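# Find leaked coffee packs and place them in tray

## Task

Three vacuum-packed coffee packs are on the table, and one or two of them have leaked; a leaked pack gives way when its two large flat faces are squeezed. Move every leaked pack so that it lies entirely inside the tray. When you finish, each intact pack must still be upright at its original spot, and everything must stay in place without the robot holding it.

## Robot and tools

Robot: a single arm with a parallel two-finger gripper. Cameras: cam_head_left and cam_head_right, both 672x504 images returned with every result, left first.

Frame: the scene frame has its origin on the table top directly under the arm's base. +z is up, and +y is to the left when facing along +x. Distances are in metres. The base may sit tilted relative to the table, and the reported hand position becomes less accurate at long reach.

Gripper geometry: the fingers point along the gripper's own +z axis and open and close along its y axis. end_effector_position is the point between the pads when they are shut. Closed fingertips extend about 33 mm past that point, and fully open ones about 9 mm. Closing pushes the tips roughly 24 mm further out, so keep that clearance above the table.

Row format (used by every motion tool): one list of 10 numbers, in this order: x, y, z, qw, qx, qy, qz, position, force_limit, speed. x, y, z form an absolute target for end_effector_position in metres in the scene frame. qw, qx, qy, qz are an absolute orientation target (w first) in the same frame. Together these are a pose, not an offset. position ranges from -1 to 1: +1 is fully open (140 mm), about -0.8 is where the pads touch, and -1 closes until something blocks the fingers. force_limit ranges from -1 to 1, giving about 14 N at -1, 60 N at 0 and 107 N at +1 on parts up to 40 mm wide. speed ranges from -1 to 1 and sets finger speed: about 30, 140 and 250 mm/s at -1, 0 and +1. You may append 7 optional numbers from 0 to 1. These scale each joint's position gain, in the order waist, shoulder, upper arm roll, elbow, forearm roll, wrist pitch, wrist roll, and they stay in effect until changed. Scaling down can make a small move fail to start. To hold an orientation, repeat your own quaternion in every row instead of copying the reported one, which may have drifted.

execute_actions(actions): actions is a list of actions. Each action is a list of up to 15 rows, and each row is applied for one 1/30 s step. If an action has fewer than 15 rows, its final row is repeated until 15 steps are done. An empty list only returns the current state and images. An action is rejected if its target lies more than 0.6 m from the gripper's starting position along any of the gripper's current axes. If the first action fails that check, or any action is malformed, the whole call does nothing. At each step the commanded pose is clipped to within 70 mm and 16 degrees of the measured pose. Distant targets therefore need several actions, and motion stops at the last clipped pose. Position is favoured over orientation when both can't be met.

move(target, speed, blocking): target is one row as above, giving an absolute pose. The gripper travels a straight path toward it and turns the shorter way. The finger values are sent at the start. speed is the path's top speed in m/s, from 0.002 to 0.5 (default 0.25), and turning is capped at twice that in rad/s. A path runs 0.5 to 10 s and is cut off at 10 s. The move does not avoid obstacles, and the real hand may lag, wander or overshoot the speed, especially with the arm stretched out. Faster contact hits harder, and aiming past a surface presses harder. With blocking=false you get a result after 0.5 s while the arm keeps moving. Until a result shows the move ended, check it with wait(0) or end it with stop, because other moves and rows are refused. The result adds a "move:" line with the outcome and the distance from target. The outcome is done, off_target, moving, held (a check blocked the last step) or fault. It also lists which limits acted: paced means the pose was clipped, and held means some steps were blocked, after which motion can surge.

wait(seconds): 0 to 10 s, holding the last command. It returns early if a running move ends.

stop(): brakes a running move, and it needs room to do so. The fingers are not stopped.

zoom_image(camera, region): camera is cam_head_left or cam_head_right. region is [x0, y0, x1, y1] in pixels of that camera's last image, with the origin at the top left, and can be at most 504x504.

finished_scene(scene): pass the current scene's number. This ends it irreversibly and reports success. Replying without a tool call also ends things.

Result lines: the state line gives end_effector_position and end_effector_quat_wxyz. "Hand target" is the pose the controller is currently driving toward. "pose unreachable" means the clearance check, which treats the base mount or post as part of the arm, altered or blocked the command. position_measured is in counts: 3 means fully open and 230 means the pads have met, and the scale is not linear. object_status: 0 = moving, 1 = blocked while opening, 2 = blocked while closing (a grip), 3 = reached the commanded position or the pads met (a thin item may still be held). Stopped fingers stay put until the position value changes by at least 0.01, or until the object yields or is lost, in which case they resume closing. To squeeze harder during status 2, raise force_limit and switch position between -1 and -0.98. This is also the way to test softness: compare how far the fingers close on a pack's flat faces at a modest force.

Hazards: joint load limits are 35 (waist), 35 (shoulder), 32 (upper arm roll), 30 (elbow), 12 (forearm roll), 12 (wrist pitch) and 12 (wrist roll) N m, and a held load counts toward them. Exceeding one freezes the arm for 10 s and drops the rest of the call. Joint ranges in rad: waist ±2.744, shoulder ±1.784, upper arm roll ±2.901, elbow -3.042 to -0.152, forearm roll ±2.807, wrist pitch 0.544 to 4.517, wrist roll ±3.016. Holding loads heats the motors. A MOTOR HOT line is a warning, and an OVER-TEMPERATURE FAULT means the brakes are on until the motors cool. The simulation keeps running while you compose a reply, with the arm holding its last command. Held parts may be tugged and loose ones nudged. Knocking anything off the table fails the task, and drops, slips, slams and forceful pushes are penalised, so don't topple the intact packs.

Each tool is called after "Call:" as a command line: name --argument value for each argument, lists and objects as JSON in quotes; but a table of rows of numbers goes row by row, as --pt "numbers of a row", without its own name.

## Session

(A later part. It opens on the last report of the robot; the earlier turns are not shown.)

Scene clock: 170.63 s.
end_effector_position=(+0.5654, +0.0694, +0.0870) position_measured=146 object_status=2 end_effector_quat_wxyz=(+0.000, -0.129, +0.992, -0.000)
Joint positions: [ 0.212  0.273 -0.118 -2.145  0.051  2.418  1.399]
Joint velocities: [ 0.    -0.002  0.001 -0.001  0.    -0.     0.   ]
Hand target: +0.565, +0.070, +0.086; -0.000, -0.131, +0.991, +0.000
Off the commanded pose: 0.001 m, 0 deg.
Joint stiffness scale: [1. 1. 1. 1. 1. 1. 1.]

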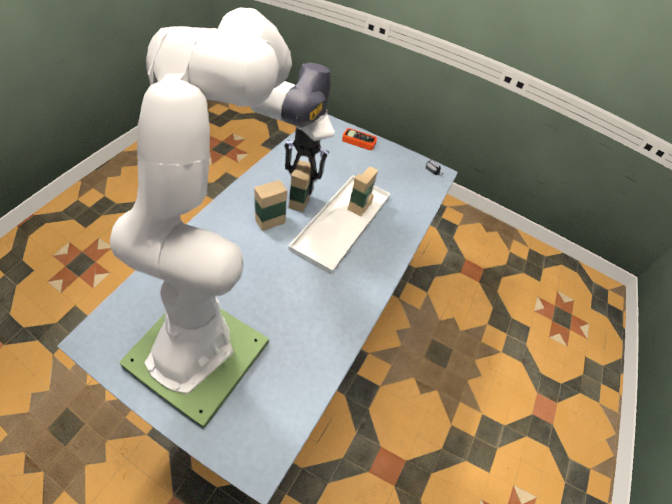

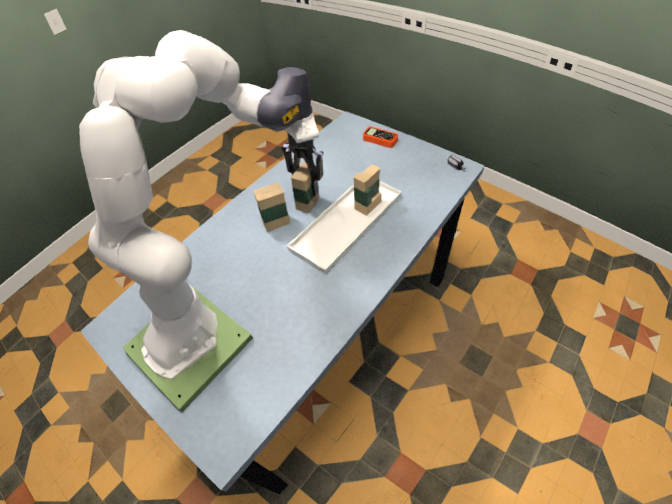

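Call:
execute_actions --actions '[[[0.565,0.070,0.086,0,-0.131,0.991,0,0.4,-1,0.3],[0.565,0.070,0.086,0,-0.131,0.991,0,0.4,-1,0.3],[0.565,0.070,0.086,0,-0.131,0.991,0,0.4,-1,0.3],[0.565,0.070,0.086,0,-0.131,0.991,0,0.4,-1,0.3],[0.565,0.070,0.086,0,-0.131,0.991,0,0.4,-1,0.3],[0.565,0.070,0.086,0,-0.131,0.991,0,0.4,-1,0.3],[0.565,0.070,0.086,0,-0.131,0.991,0,0.4,-1,0.3],[0.565,0.070,0.088,0,-0.131,0.991,0,0.4,-1,0.3],[0.565,0.070,0.091,0,-0.131,0.991,0,0.4,-1,0.3],[0.565,0.070,0.095,0,-0.131,0.991,0,0.4,-1,0.3],[0.565,0.070,0.100,0,-0.131,0.991,0,0.4,-1,0.3],[0.565,0.070,0.106,0,-0.131,0.991,0,0.4,-1,0.3],[0.565,0.070,0.113,0,-0.131,0.991,0,0.4,-1,0.3],[0.565,0.070,0.121,0,-0.131,0.991,0,0.4,-1,0.3],[0.565,0.070,0.129,0,-0.131,0.991,0,0.4,-1,0.3]],[[0.565,0.070,0.137,0,-0.131,0.991,0,0.4,-1,0.3],[0.565,0.070,0.145,0,-0.131,0.991,0,0.4,-1,0.3],[0.565,0.070,0.153,0,-0.131,0.991,0,0.4,-1,0.3],[0.565,0.070,0.161,0,-0.131,0.991,0,0.4,-1,0.3],[0.565,0.070,0.169,0,-0.131,0.991,0,0.4,-1,0.3],[0.565,0.070,0.177,0,-0.131,0.991,0,0.4,-1,0.3],[0.565,0.070,0.184,0,-0.128,0.992,0,0.4,-1,0.3],[0.564,0.070,0.190,0,-0.122,0.993,0,0.4,-1,0.3],[0.562,0.070,0.195,0,-0.114,0.993,0,0.4,-1,0.3],[0.559,0.071,0.199,0,-0.104,0.995,0,0.4,-1,0.3],[0.555,0.072,0.202,0,-0.093,0.996,0,0.4,-1,0.3],[0.550,0.073,0.204,0,-0.081,0.997,0,0.4,-1,0.3],[0.544,0.074,0.205,0,-0.069,0.998,0,0.4,-1,0.3],[0.538,0.075,0.205,0,-0.057,0.998,0,0.4,-1,0.3],[0.532,0.076,0.205,0,-0.045,0.999,0,0.4,-1,0.3]],[[0.526,0.077,0.205,0,-0.033,0.999,0,0.4,-1,0.3],[0.520,0.078,0.205,0,-0.021,1,0,0.4,-1,0.3],[0.514,0.079,0.205,0,-0.009,1,0,0.4,-1,0.3],[0.508,0.081,0.205,0,0.003,1,0,0.4,-1,0.3],[0.502,0.082,0.205,0,0.015,1,0,0.4,-1,0.3],[0.496,0.083,0.205,0,0.027,1,0,0.4,-1,0.3],[0.490,0.084,0.205,0,0.039,0.999,0,0.4,-1,0.3],[0.484,0.085,0.205,0,0.051,0.999,0,0.4,-1,0.3],[0.478,0.087,0.205,0,0.063,0.998,0,0.4,-1,0.3],[0.472,0.088,0.205,0,0.075,0.997,0,0.4,-1,0.3],[0.466,0.089,0.205,0,0.087,0.996,0,0.4,-1,0.3],[0.461,0.090,0.205,0,0.099,0.995,0,0.4,-1,0.3],[0.456,0.091,0.205,0,0.111,0.994,0,0.4,-1,0.3],[0.452,0.092,0.205,0,0.123,0.992,0,0.4,-1,0.3],[0.448,0.093,0.205,0,0.135,0.991,0,0.4,-1,0.3]],[[0.445,0.094,0.205,0,0.147,0.989,0,0.4,-1,0.3],[0.442,0.095,0.205,0,0.159,0.987,0,0.4,-1,0.3],[0.440,0.095,0.205,0,0.171,0.985,0,0.4,-1,0.3],[0.438,0.096,0.205,0,0.183,0.983,0,0.4,-1,0.3],[0.437,0.096,0.204,0,0.195,0.981,0,0.4,-1,0.3],[0.436,0.096,0.203,0,0.207,0.978,0,0.4,-1,0.3],[0.435,0.096,0.202,0,0.219,0.976,0,0.4,-1,0.3],[0.435,0.096,0.201,0,0.229,0.973,0,0.4,-1,0.3],[0.435,0.096,0.200,0,0.238,0.971,0,0.4,-1,0.3],[0.435,0.096,0.199,0,0.246,0.969,0,0.4,-1,0.3],[0.435,0.096,0.198,0,0.252,0.968,0,0.4,-1,0.3],[0.435,0.096,0.197,0,0.256,0.967,0,0.4,-1,0.3],[0.435,0.096,0.196,0,0.259,0.966,0,0.4,-1,0.3],[0.435,0.096,0.195,0,0.259,0.966,0,0.4,-1,0.3],[0.435,0.096,0.195,0,0.259,0.966,0,0.4,-1,0.3]]]'

Call:
move --target '[0.435, 0.096, 0.15, 0, 0.259, 0.966, 0, 0.4, -1, 0.2]' --speed 0.12

Call:
zoom_image --camera "cam_head_left" --region '[220, 110, 340, 245]'

Call:
zoom_image --camera "cam_head_right" --region '[220, 110, 340, 245]'

Scene clock: 201.53 s.
end_effector_position=(+0.4334, +0.0939, +0.1966) position_measured=78 object_status=3 end_effector_quat_wxyz=(-0.006, +0.182, +0.983, +0.006)
Joint positions: [ 0.154 -0.254  0.023 -2.475  0.03   2.218  2.12 ]
Joint velocities: [-0.112  0.003  0.149 -0.036 -0.     0.065  0.482]
Hand target: +0.435, +0.095, +0.195; -0.003, +0.254, +0.967, +0.006
Off the commanded pose: 0.003 m, 9 deg.
Joint stiffness scale: [1. 1. 1. 1. 1. 1. 1.]

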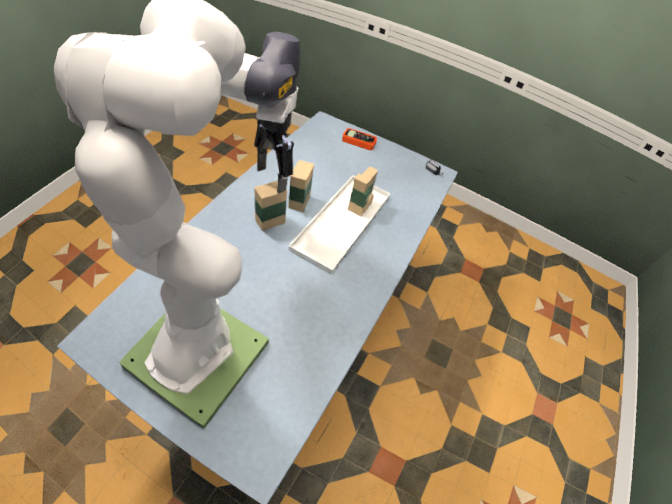

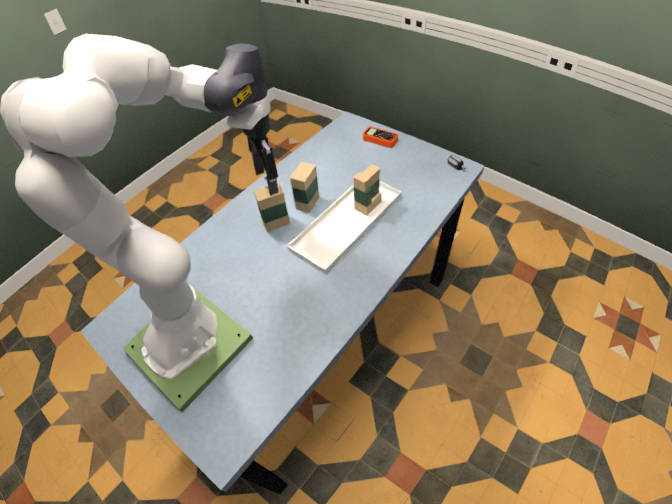

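Scene clock: 202.87 s.
end_effector_position=(+0.4356, +0.0967, +0.1519) position_measured=78 object_status=3 end_effector_quat_wxyz=(-0.000, +0.252, +0.968, +0.002)
Joint positions: [ 0.134 -0.178  0.056 -2.528  0.022  2.354  2.279]
Joint velocities: [-0.001 -0.    -0.     0.    -0.003  0.005  0.034]
Hand target: +0.435, +0.097, +0.150; -0.000, +0.258, +0.966, +0.001
Off the commanded pose: 0.002 m, 1 deg.
Joint stiffness scale: [1. 1. 1. 1. 1. 1. 1.]
move: done

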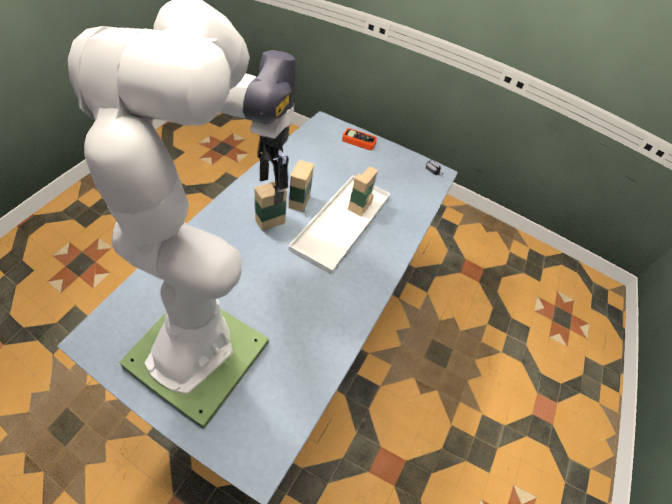

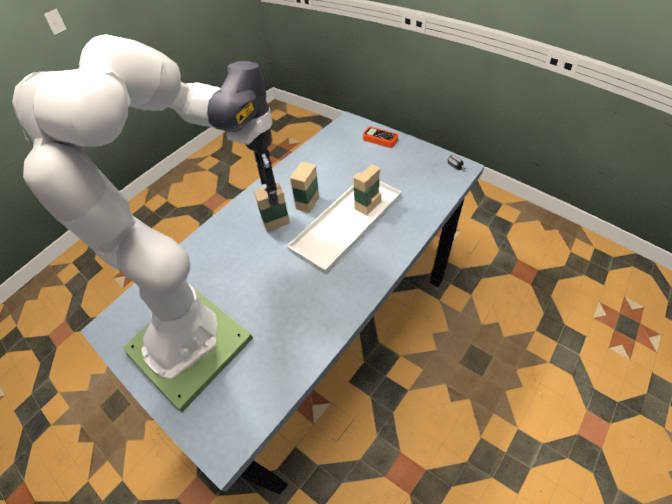

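Region (220, 110, 340, 245) of cam_head_left's 672x504 image, scaled by 3.733, with more detail than that image has.

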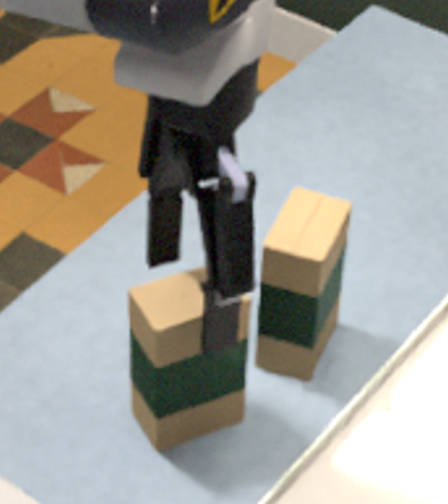

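Region (220, 110, 340, 245) of cam_head_right's 672x504 image, scaled by 3.733, with more detail than that image has.

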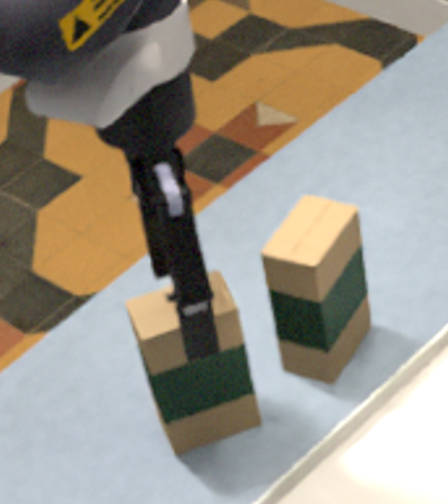

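Call:
move --target '[0.435, 0.096, 0.086, 0, 0.259, 0.966, 0, 0.4, -1, 0.2]' --speed 0.15

Call:
execute_actions --actions '[[[0.435,0.096,0.086,0,0.259,0.966,0,-1,-1,-0.3]],[[0.435,0.096,0.086,0,0.259,0.966,0,-1,-1,-0.3]]]'

Call:
zoom_image --camera "cam_head_left" --region '[220, 110, 340, 245]'

Call:
zoom_image --camera "cam_head_right" --region '[220, 110, 340, 245]'

Scene clock: 213.77 s.
end_effector_position=(+0.4347, +0.0962, +0.0874) position_measured=78 object_status=3 end_effector_quat_wxyz=(-0.002, +0.257, +0.966, +0.002)
Joint positions: [ 0.134 -0.038  0.056 -2.575  0.015  2.538  2.294]
Joint velocities: [-0.001 -0.001  0.    -0.001 -0.001  0.012  0.003]
Hand target: +0.435, +0.097, +0.087; -0.001, +0.258, +0.966, +0.002
Off the commanded pose: 0.001 m, 0 deg.
Joint stiffness scale: [1. 1. 1. 1. 1. 1. 1.]
move: done

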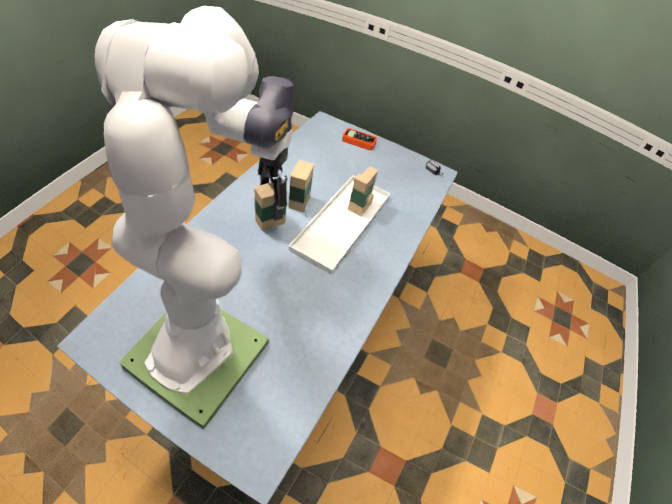

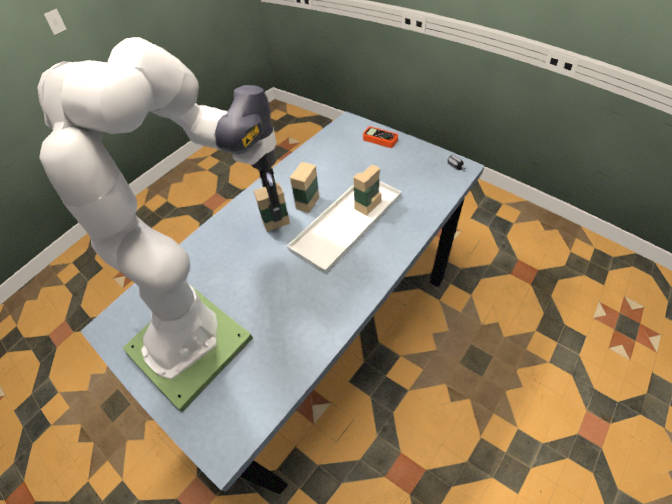

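Scene clock: 214.77 s.
end_effector_position=(+0.4358, +0.0958, +0.0875) position_measured=158 object_status=2 end_effector_quat_wxyz=(+0.000, +0.257, +0.966, +0.001)
Joint positions: [ 0.134 -0.038  0.056 -2.575  0.01   2.541  2.299]
Joint velocities: [-0.    -0.    -0.     0.001 -0.001  0.001 -0.001]
Hand target: +0.435, +0.096, +0.086; -0.000, +0.259, +0.966, +0.000
Off the commanded pose: 0.002 m, 0 deg.
Joint stiffness scale: [1. 1. 1. 1. 1. 1. 1.]

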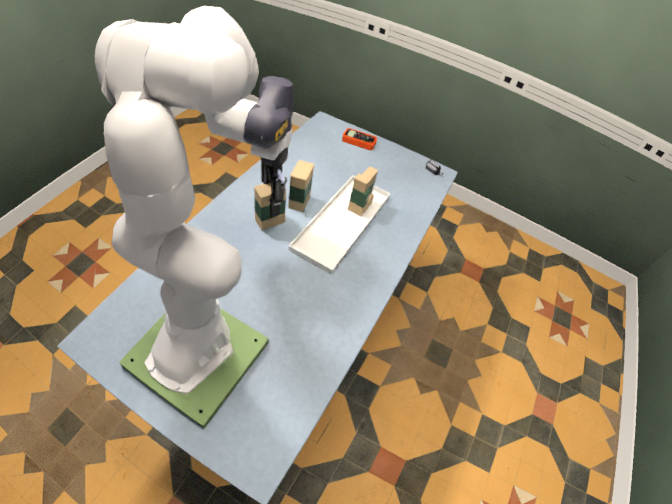

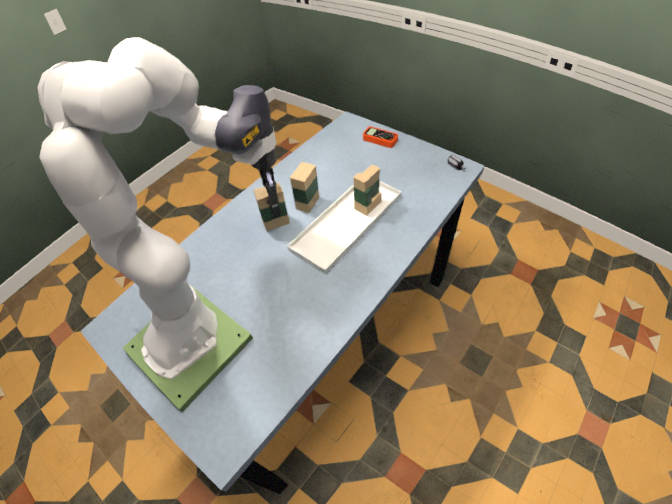

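Region (220, 110, 340, 245) of cam_head_left's 672x504 image, scaled by 3.733, with more detail than that image has.

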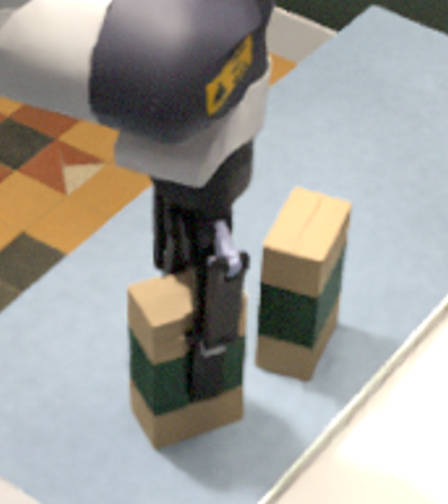

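Region (220, 110, 340, 245) of cam_head_right's 672x504 image, scaled by 3.733, with more detail than that image has.

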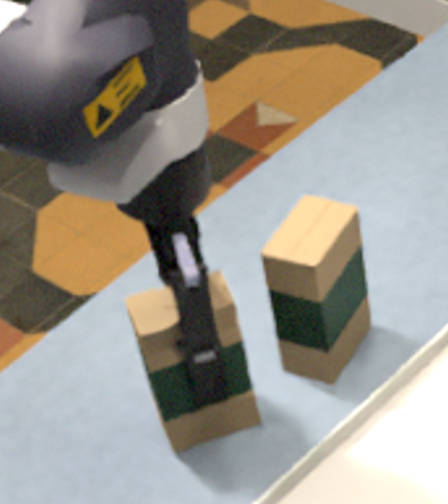

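Call:
execute_actions --actions '[[[0.435,0.096,0.086,0,0.259,0.966,0,-0.98,0.3,-0.6]],[[0.435,0.096,0.086,0,0.259,0.966,0,-0.98,0.3,-0.6]]]'

Call:
zoom_image --camera "cam_head_left" --region '[220, 110, 340, 245]'

Call:
zoom_image --camera "cam_head_right" --region '[220, 110, 340, 245]'

Scene clock: 222.70 s.
end_effector_position=(+0.4363, +0.0959, +0.0882) position_measured=188 object_status=2 end_effector_quat_wxyz=(+0.001, +0.258, +0.966, +0.001)
Joint positions: [ 0.134 -0.039  0.056 -2.575  0.009  2.542  2.299]
Joint velocities: [-0.     0.    -0.001 -0.     0.    -0.    -0.001]
Hand target: +0.435, +0.096, +0.086; -0.000, +0.259, +0.966, +0.000
Off the commanded pose: 0.003 m, 0 deg.
Joint stiffness scale: [1. 1. 1. 1. 1. 1. 1.]

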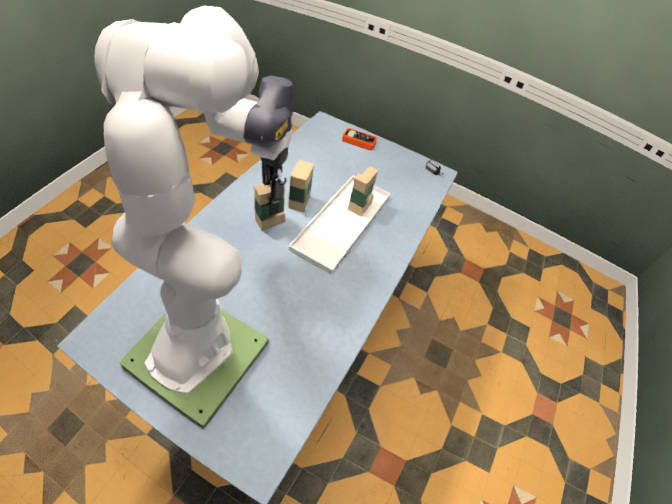

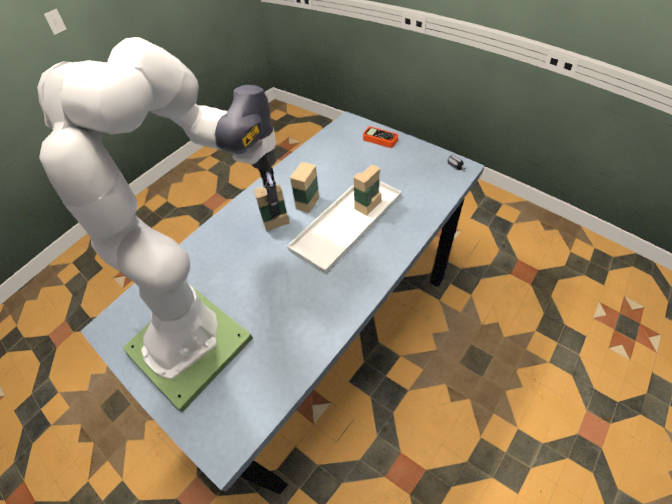

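Region (220, 110, 340, 245) of cam_head_left's 672x504 image, scaled by 3.733, with more detail than that image has.

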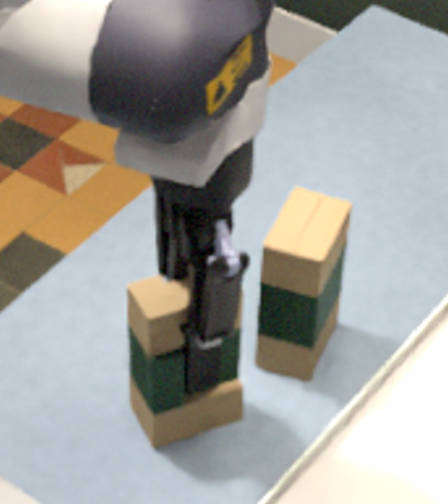

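Region (220, 110, 340, 245) of cam_head_right's 672x504 image, scaled by 3.733, with more detail than that image has.

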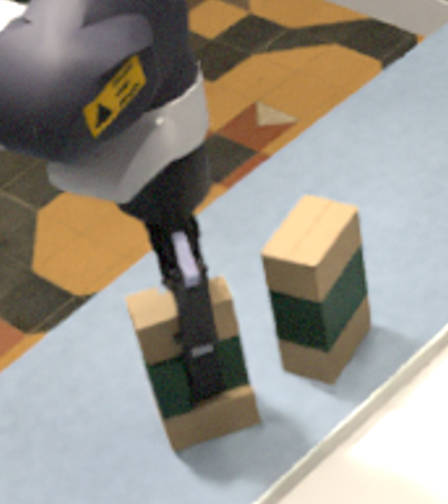

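Call:
execute_actions --actions '[[[0.435,0.096,0.088,0,0.259,0.966,0,-0.98,0.3,-0.6],[0.435,0.096,0.091,0,0.259,0.966,0,-0.98,0.3,-0.6],[0.435,0.096,0.095,0,0.259,0.966,0,-0.98,0.3,-0.6],[0.435,0.096,0.100,0,0.259,0.966,0,-0.98,0.3,-0.6],[0.435,0.096,0.105,0,0.257,0.966,0,-0.98,0.3,-0.6],[0.435,0.096,0.111,0,0.253,0.967,0,-0.98,0.3,-0.6],[0.435,0.096,0.117,0,0.247,0.969,0,-0.98,0.3,-0.6],[0.435,0.096,0.122,0,0.24,0.971,0,-0.98,0.3,-0.6],[0.435,0.095,0.127,0,0.232,0.973,0,-0.98,0.3,-0.6],[0.435,0.093,0.131,0,0.224,0.975,0,-0.98,0.3,-0.6],[0.435,0.090,0.135,0,0.216,0.976,0,-0.98,0.3,-0.6],[0.435,0.086,0.138,0,0.208,0.978,0,-0.98,0.3,-0.6],[0.435,0.081,0.140,0,0.2,0.98,0,-0.98,0.3,-0.6],[0.435,0.075,0.141,0,0.192,0.981,0,-0.98,0.3,-0.6],[0.435,0.068,0.142,0,0.184,0.983,0,-0.98,0.3,-0.6]],[[0.435,0.061,0.142,0,0.176,0.984,0,-0.98,0.3,-0.6],[0.435,0.053,0.142,0,0.168,0.986,0,-0.98,0.3,-0.6],[0.435,0.045,0.142,0,0.16,0.987,0,-0.98,0.3,-0.6],[0.435,0.037,0.142,0,0.152,0.988,0,-0.98,0.3,-0.6],[0.435,0.029,0.142,0,0.144,0.99,0,-0.98,0.3,-0.6],[0.436,0.021,0.142,0,0.136,0.991,0,-0.98,0.3,-0.6],[0.437,0.013,0.142,0,0.128,0.992,0,-0.98,0.3,-0.6],[0.438,0.005,0.142,0,0.12,0.993,0,-0.98,0.3,-0.6],[0.439,-0.003,0.142,0,0.112,0.994,0,-0.98,0.3,-0.6],[0.441,-0.011,0.142,0,0.104,0.995,0,-0.98,0.3,-0.6],[0.443,-0.019,0.142,0,0.096,0.995,0,-0.98,0.3,-0.6],[0.445,-0.027,0.142,0,0.088,0.996,0,-0.98,0.3,-0.6],[0.447,-0.035,0.142,0,0.08,0.997,0,-0.98,0.3,-0.6],[0.449,-0.043,0.142,0,0.072,0.997,0,-0.98,0.3,-0.6],[0.451,-0.051,0.142,0,0.064,0.998,0,-0.98,0.3,-0.6]],[[0.452,-0.059,0.142,0,0.056,0.998,0,-0.98,0.3,-0.6],[0.453,-0.067,0.142,0,0.048,0.999,0,-0.98,0.3,-0.6],[0.454,-0.074,0.142,0,0.04,0.999,0,-0.98,0.3,-0.6],[0.455,-0.081,0.142,0,0.033,0.999,0,-0.98,0.3,-0.6],[0.455,-0.087,0.142,0,0.027,1,0,-0.98,0.3,-0.6],[0.455,-0.092,0.142,0,0.021,1,0,-0.98,0.3,-0.6],[0.455,-0.096,0.141,0,0.016,1,0,-0.98,0.3,-0.6],[0.455,-0.099,0.140,0,0.012,1,0,-0.98,0.3,-0.6],[0.455,-0.101,0.138,0,0.01,1,0,-0.98,0.3,-0.6],[0.455,-0.103,0.136,0,0.01,1,0,-0.98,0.3,-0.6],[0.455,-0.104,0.134,0,0.01,1,0,-0.98,0.3,-0.6],[0.455,-0.104,0.132,0,0.01,1,0,-0.98,0.3,-0.6],[0.455,-0.104,0.130,0,0.01,1,0,-0.98,0.3,-0.6],[0.455,-0.104,0.129,0,0.01,1,0,-0.98,0.3,-0.6],[0.455,-0.104,0.128,0,0.01,1,0,-0.98,0.3,-0.6]],[[0.455,-0.104,0.128,0,0.01,1,0,-0.98,0.3,-0.6]]]'

Call:
zoom_image --camera "cam_head_left" --region '[260, 130, 410, 290]'

Call:
zoom_image --camera "cam_head_right" --region '[260, 130, 410, 290]'

Scene clock: 254.33 s.
end_effector_position=(+0.4520, -0.1032, +0.1266) position_measured=188 object_status=2 end_effector_quat_wxyz=(-0.003, +0.030, +1.000, -0.002)
Joint positions: [ 0.044 -0.075 -0.295 -2.485 -0.037  2.41   1.434]
Joint velocities: [-0.001  0.002  0.     0.003  0.023 -0.002 -0.131]
Hand target: +0.455, -0.104, +0.128; -0.000, +0.011, +1.000, -0.001
Off the commanded pose: 0.003 m, 2 deg.
Joint stiffness scale: [1. 1. 1. 1. 1. 1. 1.]

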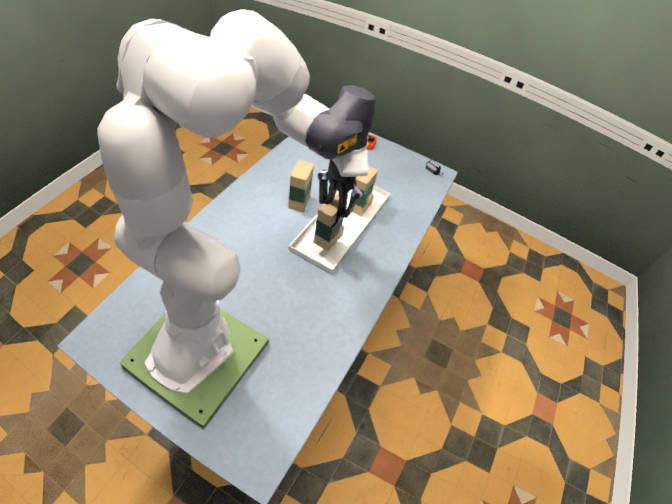

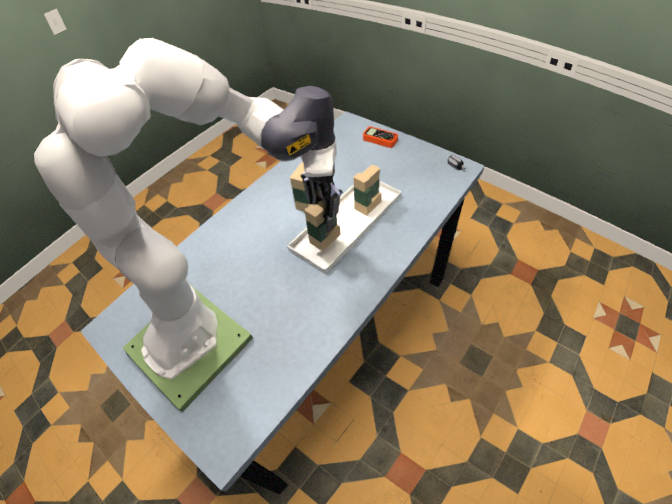

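Region (260, 130, 410, 290) of cam_head_left's 672x504 image, scaled by 3.150, with more detail than that image has; it fills the left 472 columns of this view, and the rest is white.

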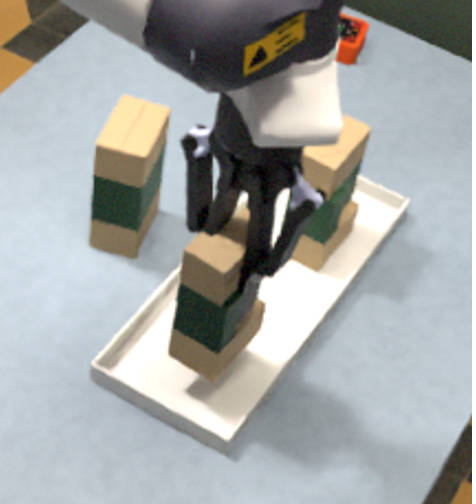

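Region (260, 130, 410, 290) of cam_head_right's 672x504 image, scaled by 3.150, with more detail than that image has; it fills the left 472 columns of this view, and the rest is white.

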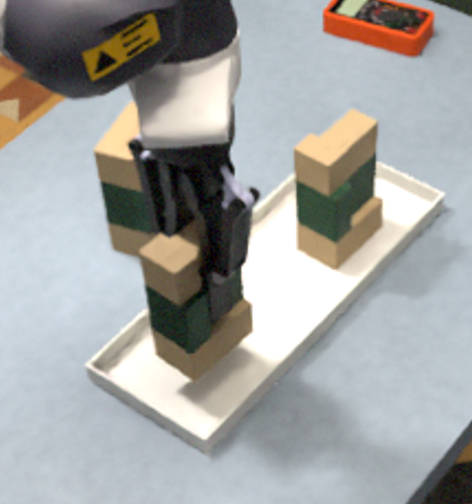

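Call:
move --target '[0.455, -0.104, 0.094, 0, 0.01, 1, 0, -0.98, 0.3, -0.6]' --speed 0.07

Call:
zoom_image --camera "cam_head_left" --region '[280, 170, 380, 280]'

Call:
zoom_image --camera "cam_head_right" --region '[280, 170, 380, 280]'

Scene clock: 261.17 s.
end_effector_position=(+0.4533, -0.1032, +0.0939) position_measured=188 object_status=2 end_effector_quat_wxyz=(-0.003, +0.013, +1.000, +0.000)
Joint positions: [ 0.044  0.001 -0.295 -2.502  0.004  2.5    1.368]
Joint velocities: [-0.001 -0.    -0.     0.     0.002  0.011 -0.012]
Hand target: +0.455, -0.104, +0.094; -0.000, +0.010, +1.000, +0.001
Off the commanded pose: 0.002 m, 0 deg.
Joint stiffness scale: [1. 1. 1. 1. 1. 1. 1.]
move: done

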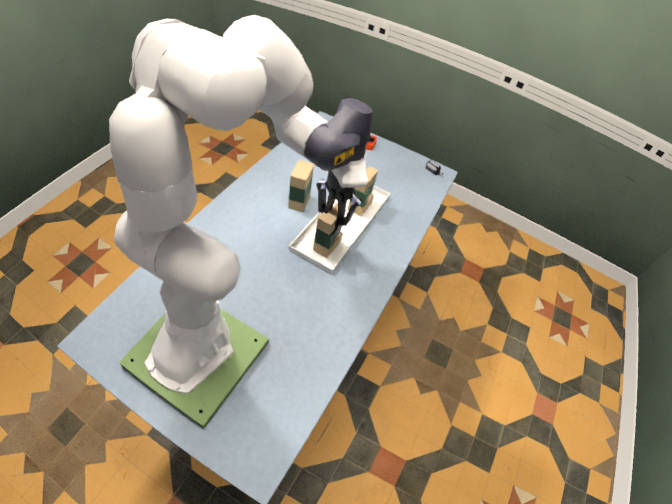

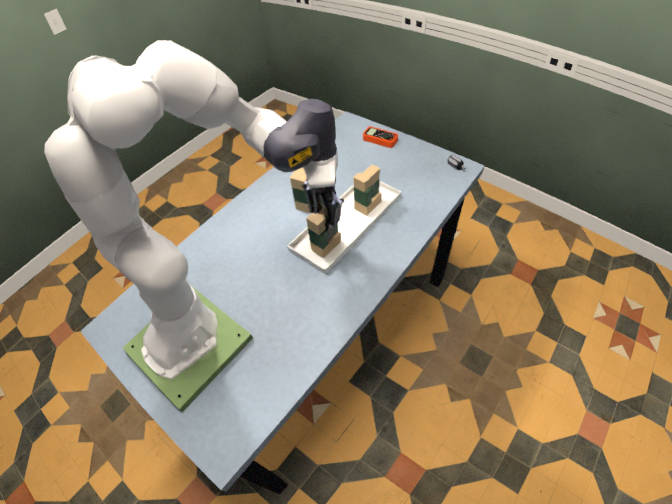

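Region (280, 170, 380, 280) of cam_head_left's 672x504 image, scaled by 4.582, with more detail than that image has; it fills the left 458 columns of this view, and the rest is white.

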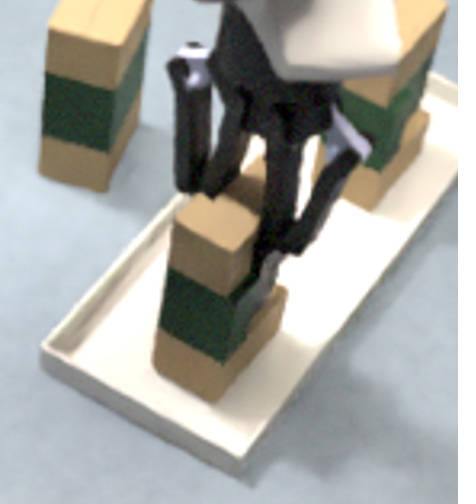

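Region (280, 170, 380, 280) of cam_head_right's 672x504 image, scaled by 4.582, with more detail than that image has; it fills the left 458 columns of this view, and the rest is white.

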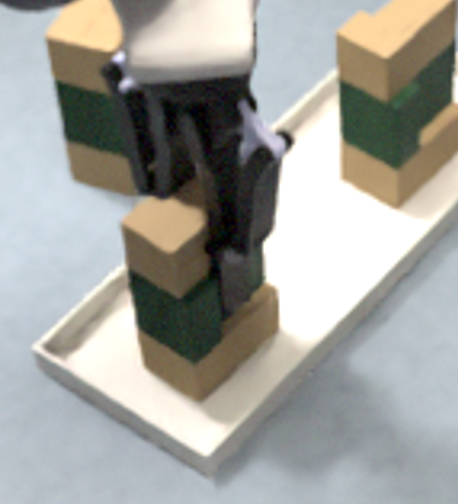

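Call:
execute_actions --actions '[[[0.455,-0.104,0.0935,0,0.01,1,0,-0.98,0.3,-0.6],[0.455,-0.104,0.093,0,0.01,1,0,-0.98,0.3,-0.6],[0.455,-0.104,0.0925,0,0.01,1,0,-0.98,0.3,-0.6],[0.455,-0.104,0.092,0,0.01,1,0,-0.98,0.3,-0.6],[0.455,-0.104,0.0915,0,0.01,1,0,-0.98,0.3,-0.6],[0.455,-0.104,0.091,0,0.01,1,0,-0.98,0.3,-0.6]],[[0.455,-0.104,0.091,0,0.01,1,0,0.4,-1,0.2]],[[0.455,-0.104,0.092,0,0.01,1,0,0.4,-1,0.2],[0.455,-0.104,0.095,0,0.01,1,0,0.4,-1,0.2],[0.455,-0.104,0.099,0,0.01,1,0,0.4,-1,0.2],[0.455,-0.104,0.105,0,0.01,1,0,0.4,-1,0.2],[0.455,-0.104,0.112,0,0.01,1,0,0.4,-1,0.2],[0.455,-0.104,0.120,0,0.01,1,0,0.4,-1,0.2],[0.455,-0.104,0.129,0,0.01,1,0,0.4,-1,0.2],[0.455,-0.104,0.138,0,0.01,1,0,0.4,-1,0.2],[0.455,-0.104,0.147,0,0.01,1,0,0.4,-1,0.2],[0.455,-0.104,0.156,0,0.01,1,0,0.4,-1,0.2],[0.455,-0.104,0.165,0,0.01,1,0,0.4,-1,0.2],[0.455,-0.104,0.173,0,0.01,1,0,0.4,-1,0.2],[0.455,-0.104,0.180,0,0.01,1,0,0.4,-1,0.2],[0.455,-0.104,0.186,0,0.01,1,0,0.4,-1,0.2],[0.455,-0.104,0.191,0,0.01,1,0,0.4,-1,0.2]],[[0.455,-0.104,0.194,0,0.01,1,0,0.4,-1,0.2],[0.455,-0.104,0.196,0,0.01,1,0,0.4,-1,0.2],[0.455,-0.104,0.197,0,0.01,1,0,0.4,-1,0.2]]]'

Call:
zoom_image --camera "cam_head_left" --region '[245, 110, 425, 290]'

Call:
zoom_image --camera "cam_head_right" --region '[245, 110, 425, 290]'

Scene clock: 273.17 s.
end_effector_position=(+0.4566, -0.1054, +0.1960) position_measured=78 object_status=3 end_effector_quat_wxyz=(+0.003, +0.007, +1.000, +0.000)
Joint positions: [ 0.04  -0.193 -0.29  -2.41  -0.064  2.231  1.405]
Joint velocities: [ 0.001 -0.001 -0.001 -0.001 -0.001 -0.039  0.015]
Hand target: +0.455, -0.105, +0.197; +0.000, +0.010, +1.000, -0.001
Off the commanded pose: 0.002 m, 0 deg.
Joint stiffness scale: [1. 1. 1. 1. 1. 1. 1.]

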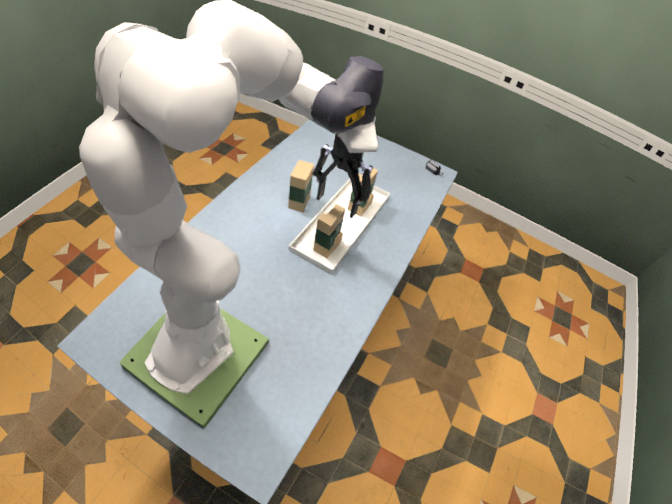

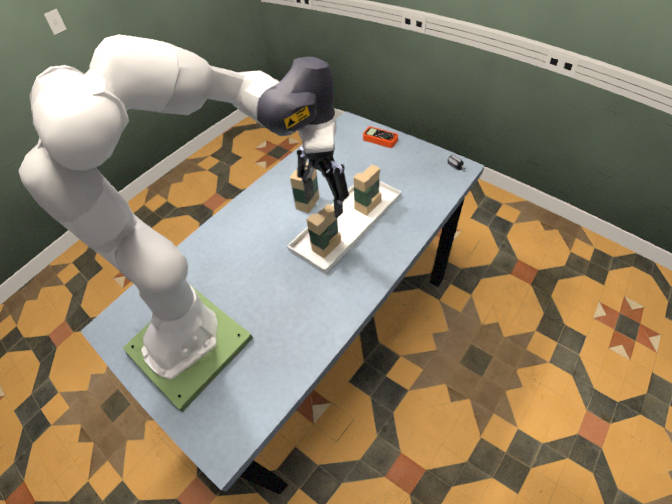

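Region (245, 110, 425, 290) of cam_head_left's 672x504 image, scaled by 2.800, with more detail than that image has.

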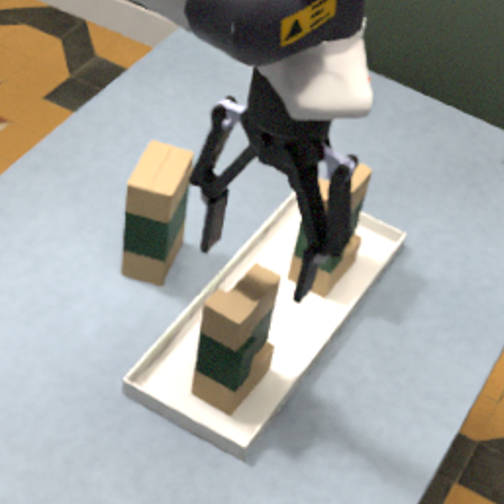

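Region (245, 110, 425, 290) of cam_head_right's 672x504 image, scaled by 2.800, with more detail than that image has.

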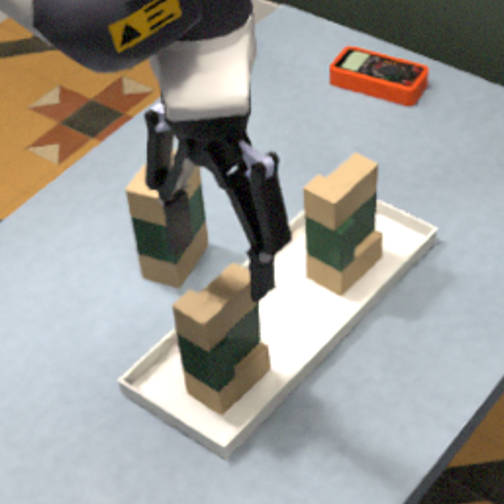

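Call:
finished_scene --scene 2

The scene is finished: the task was done.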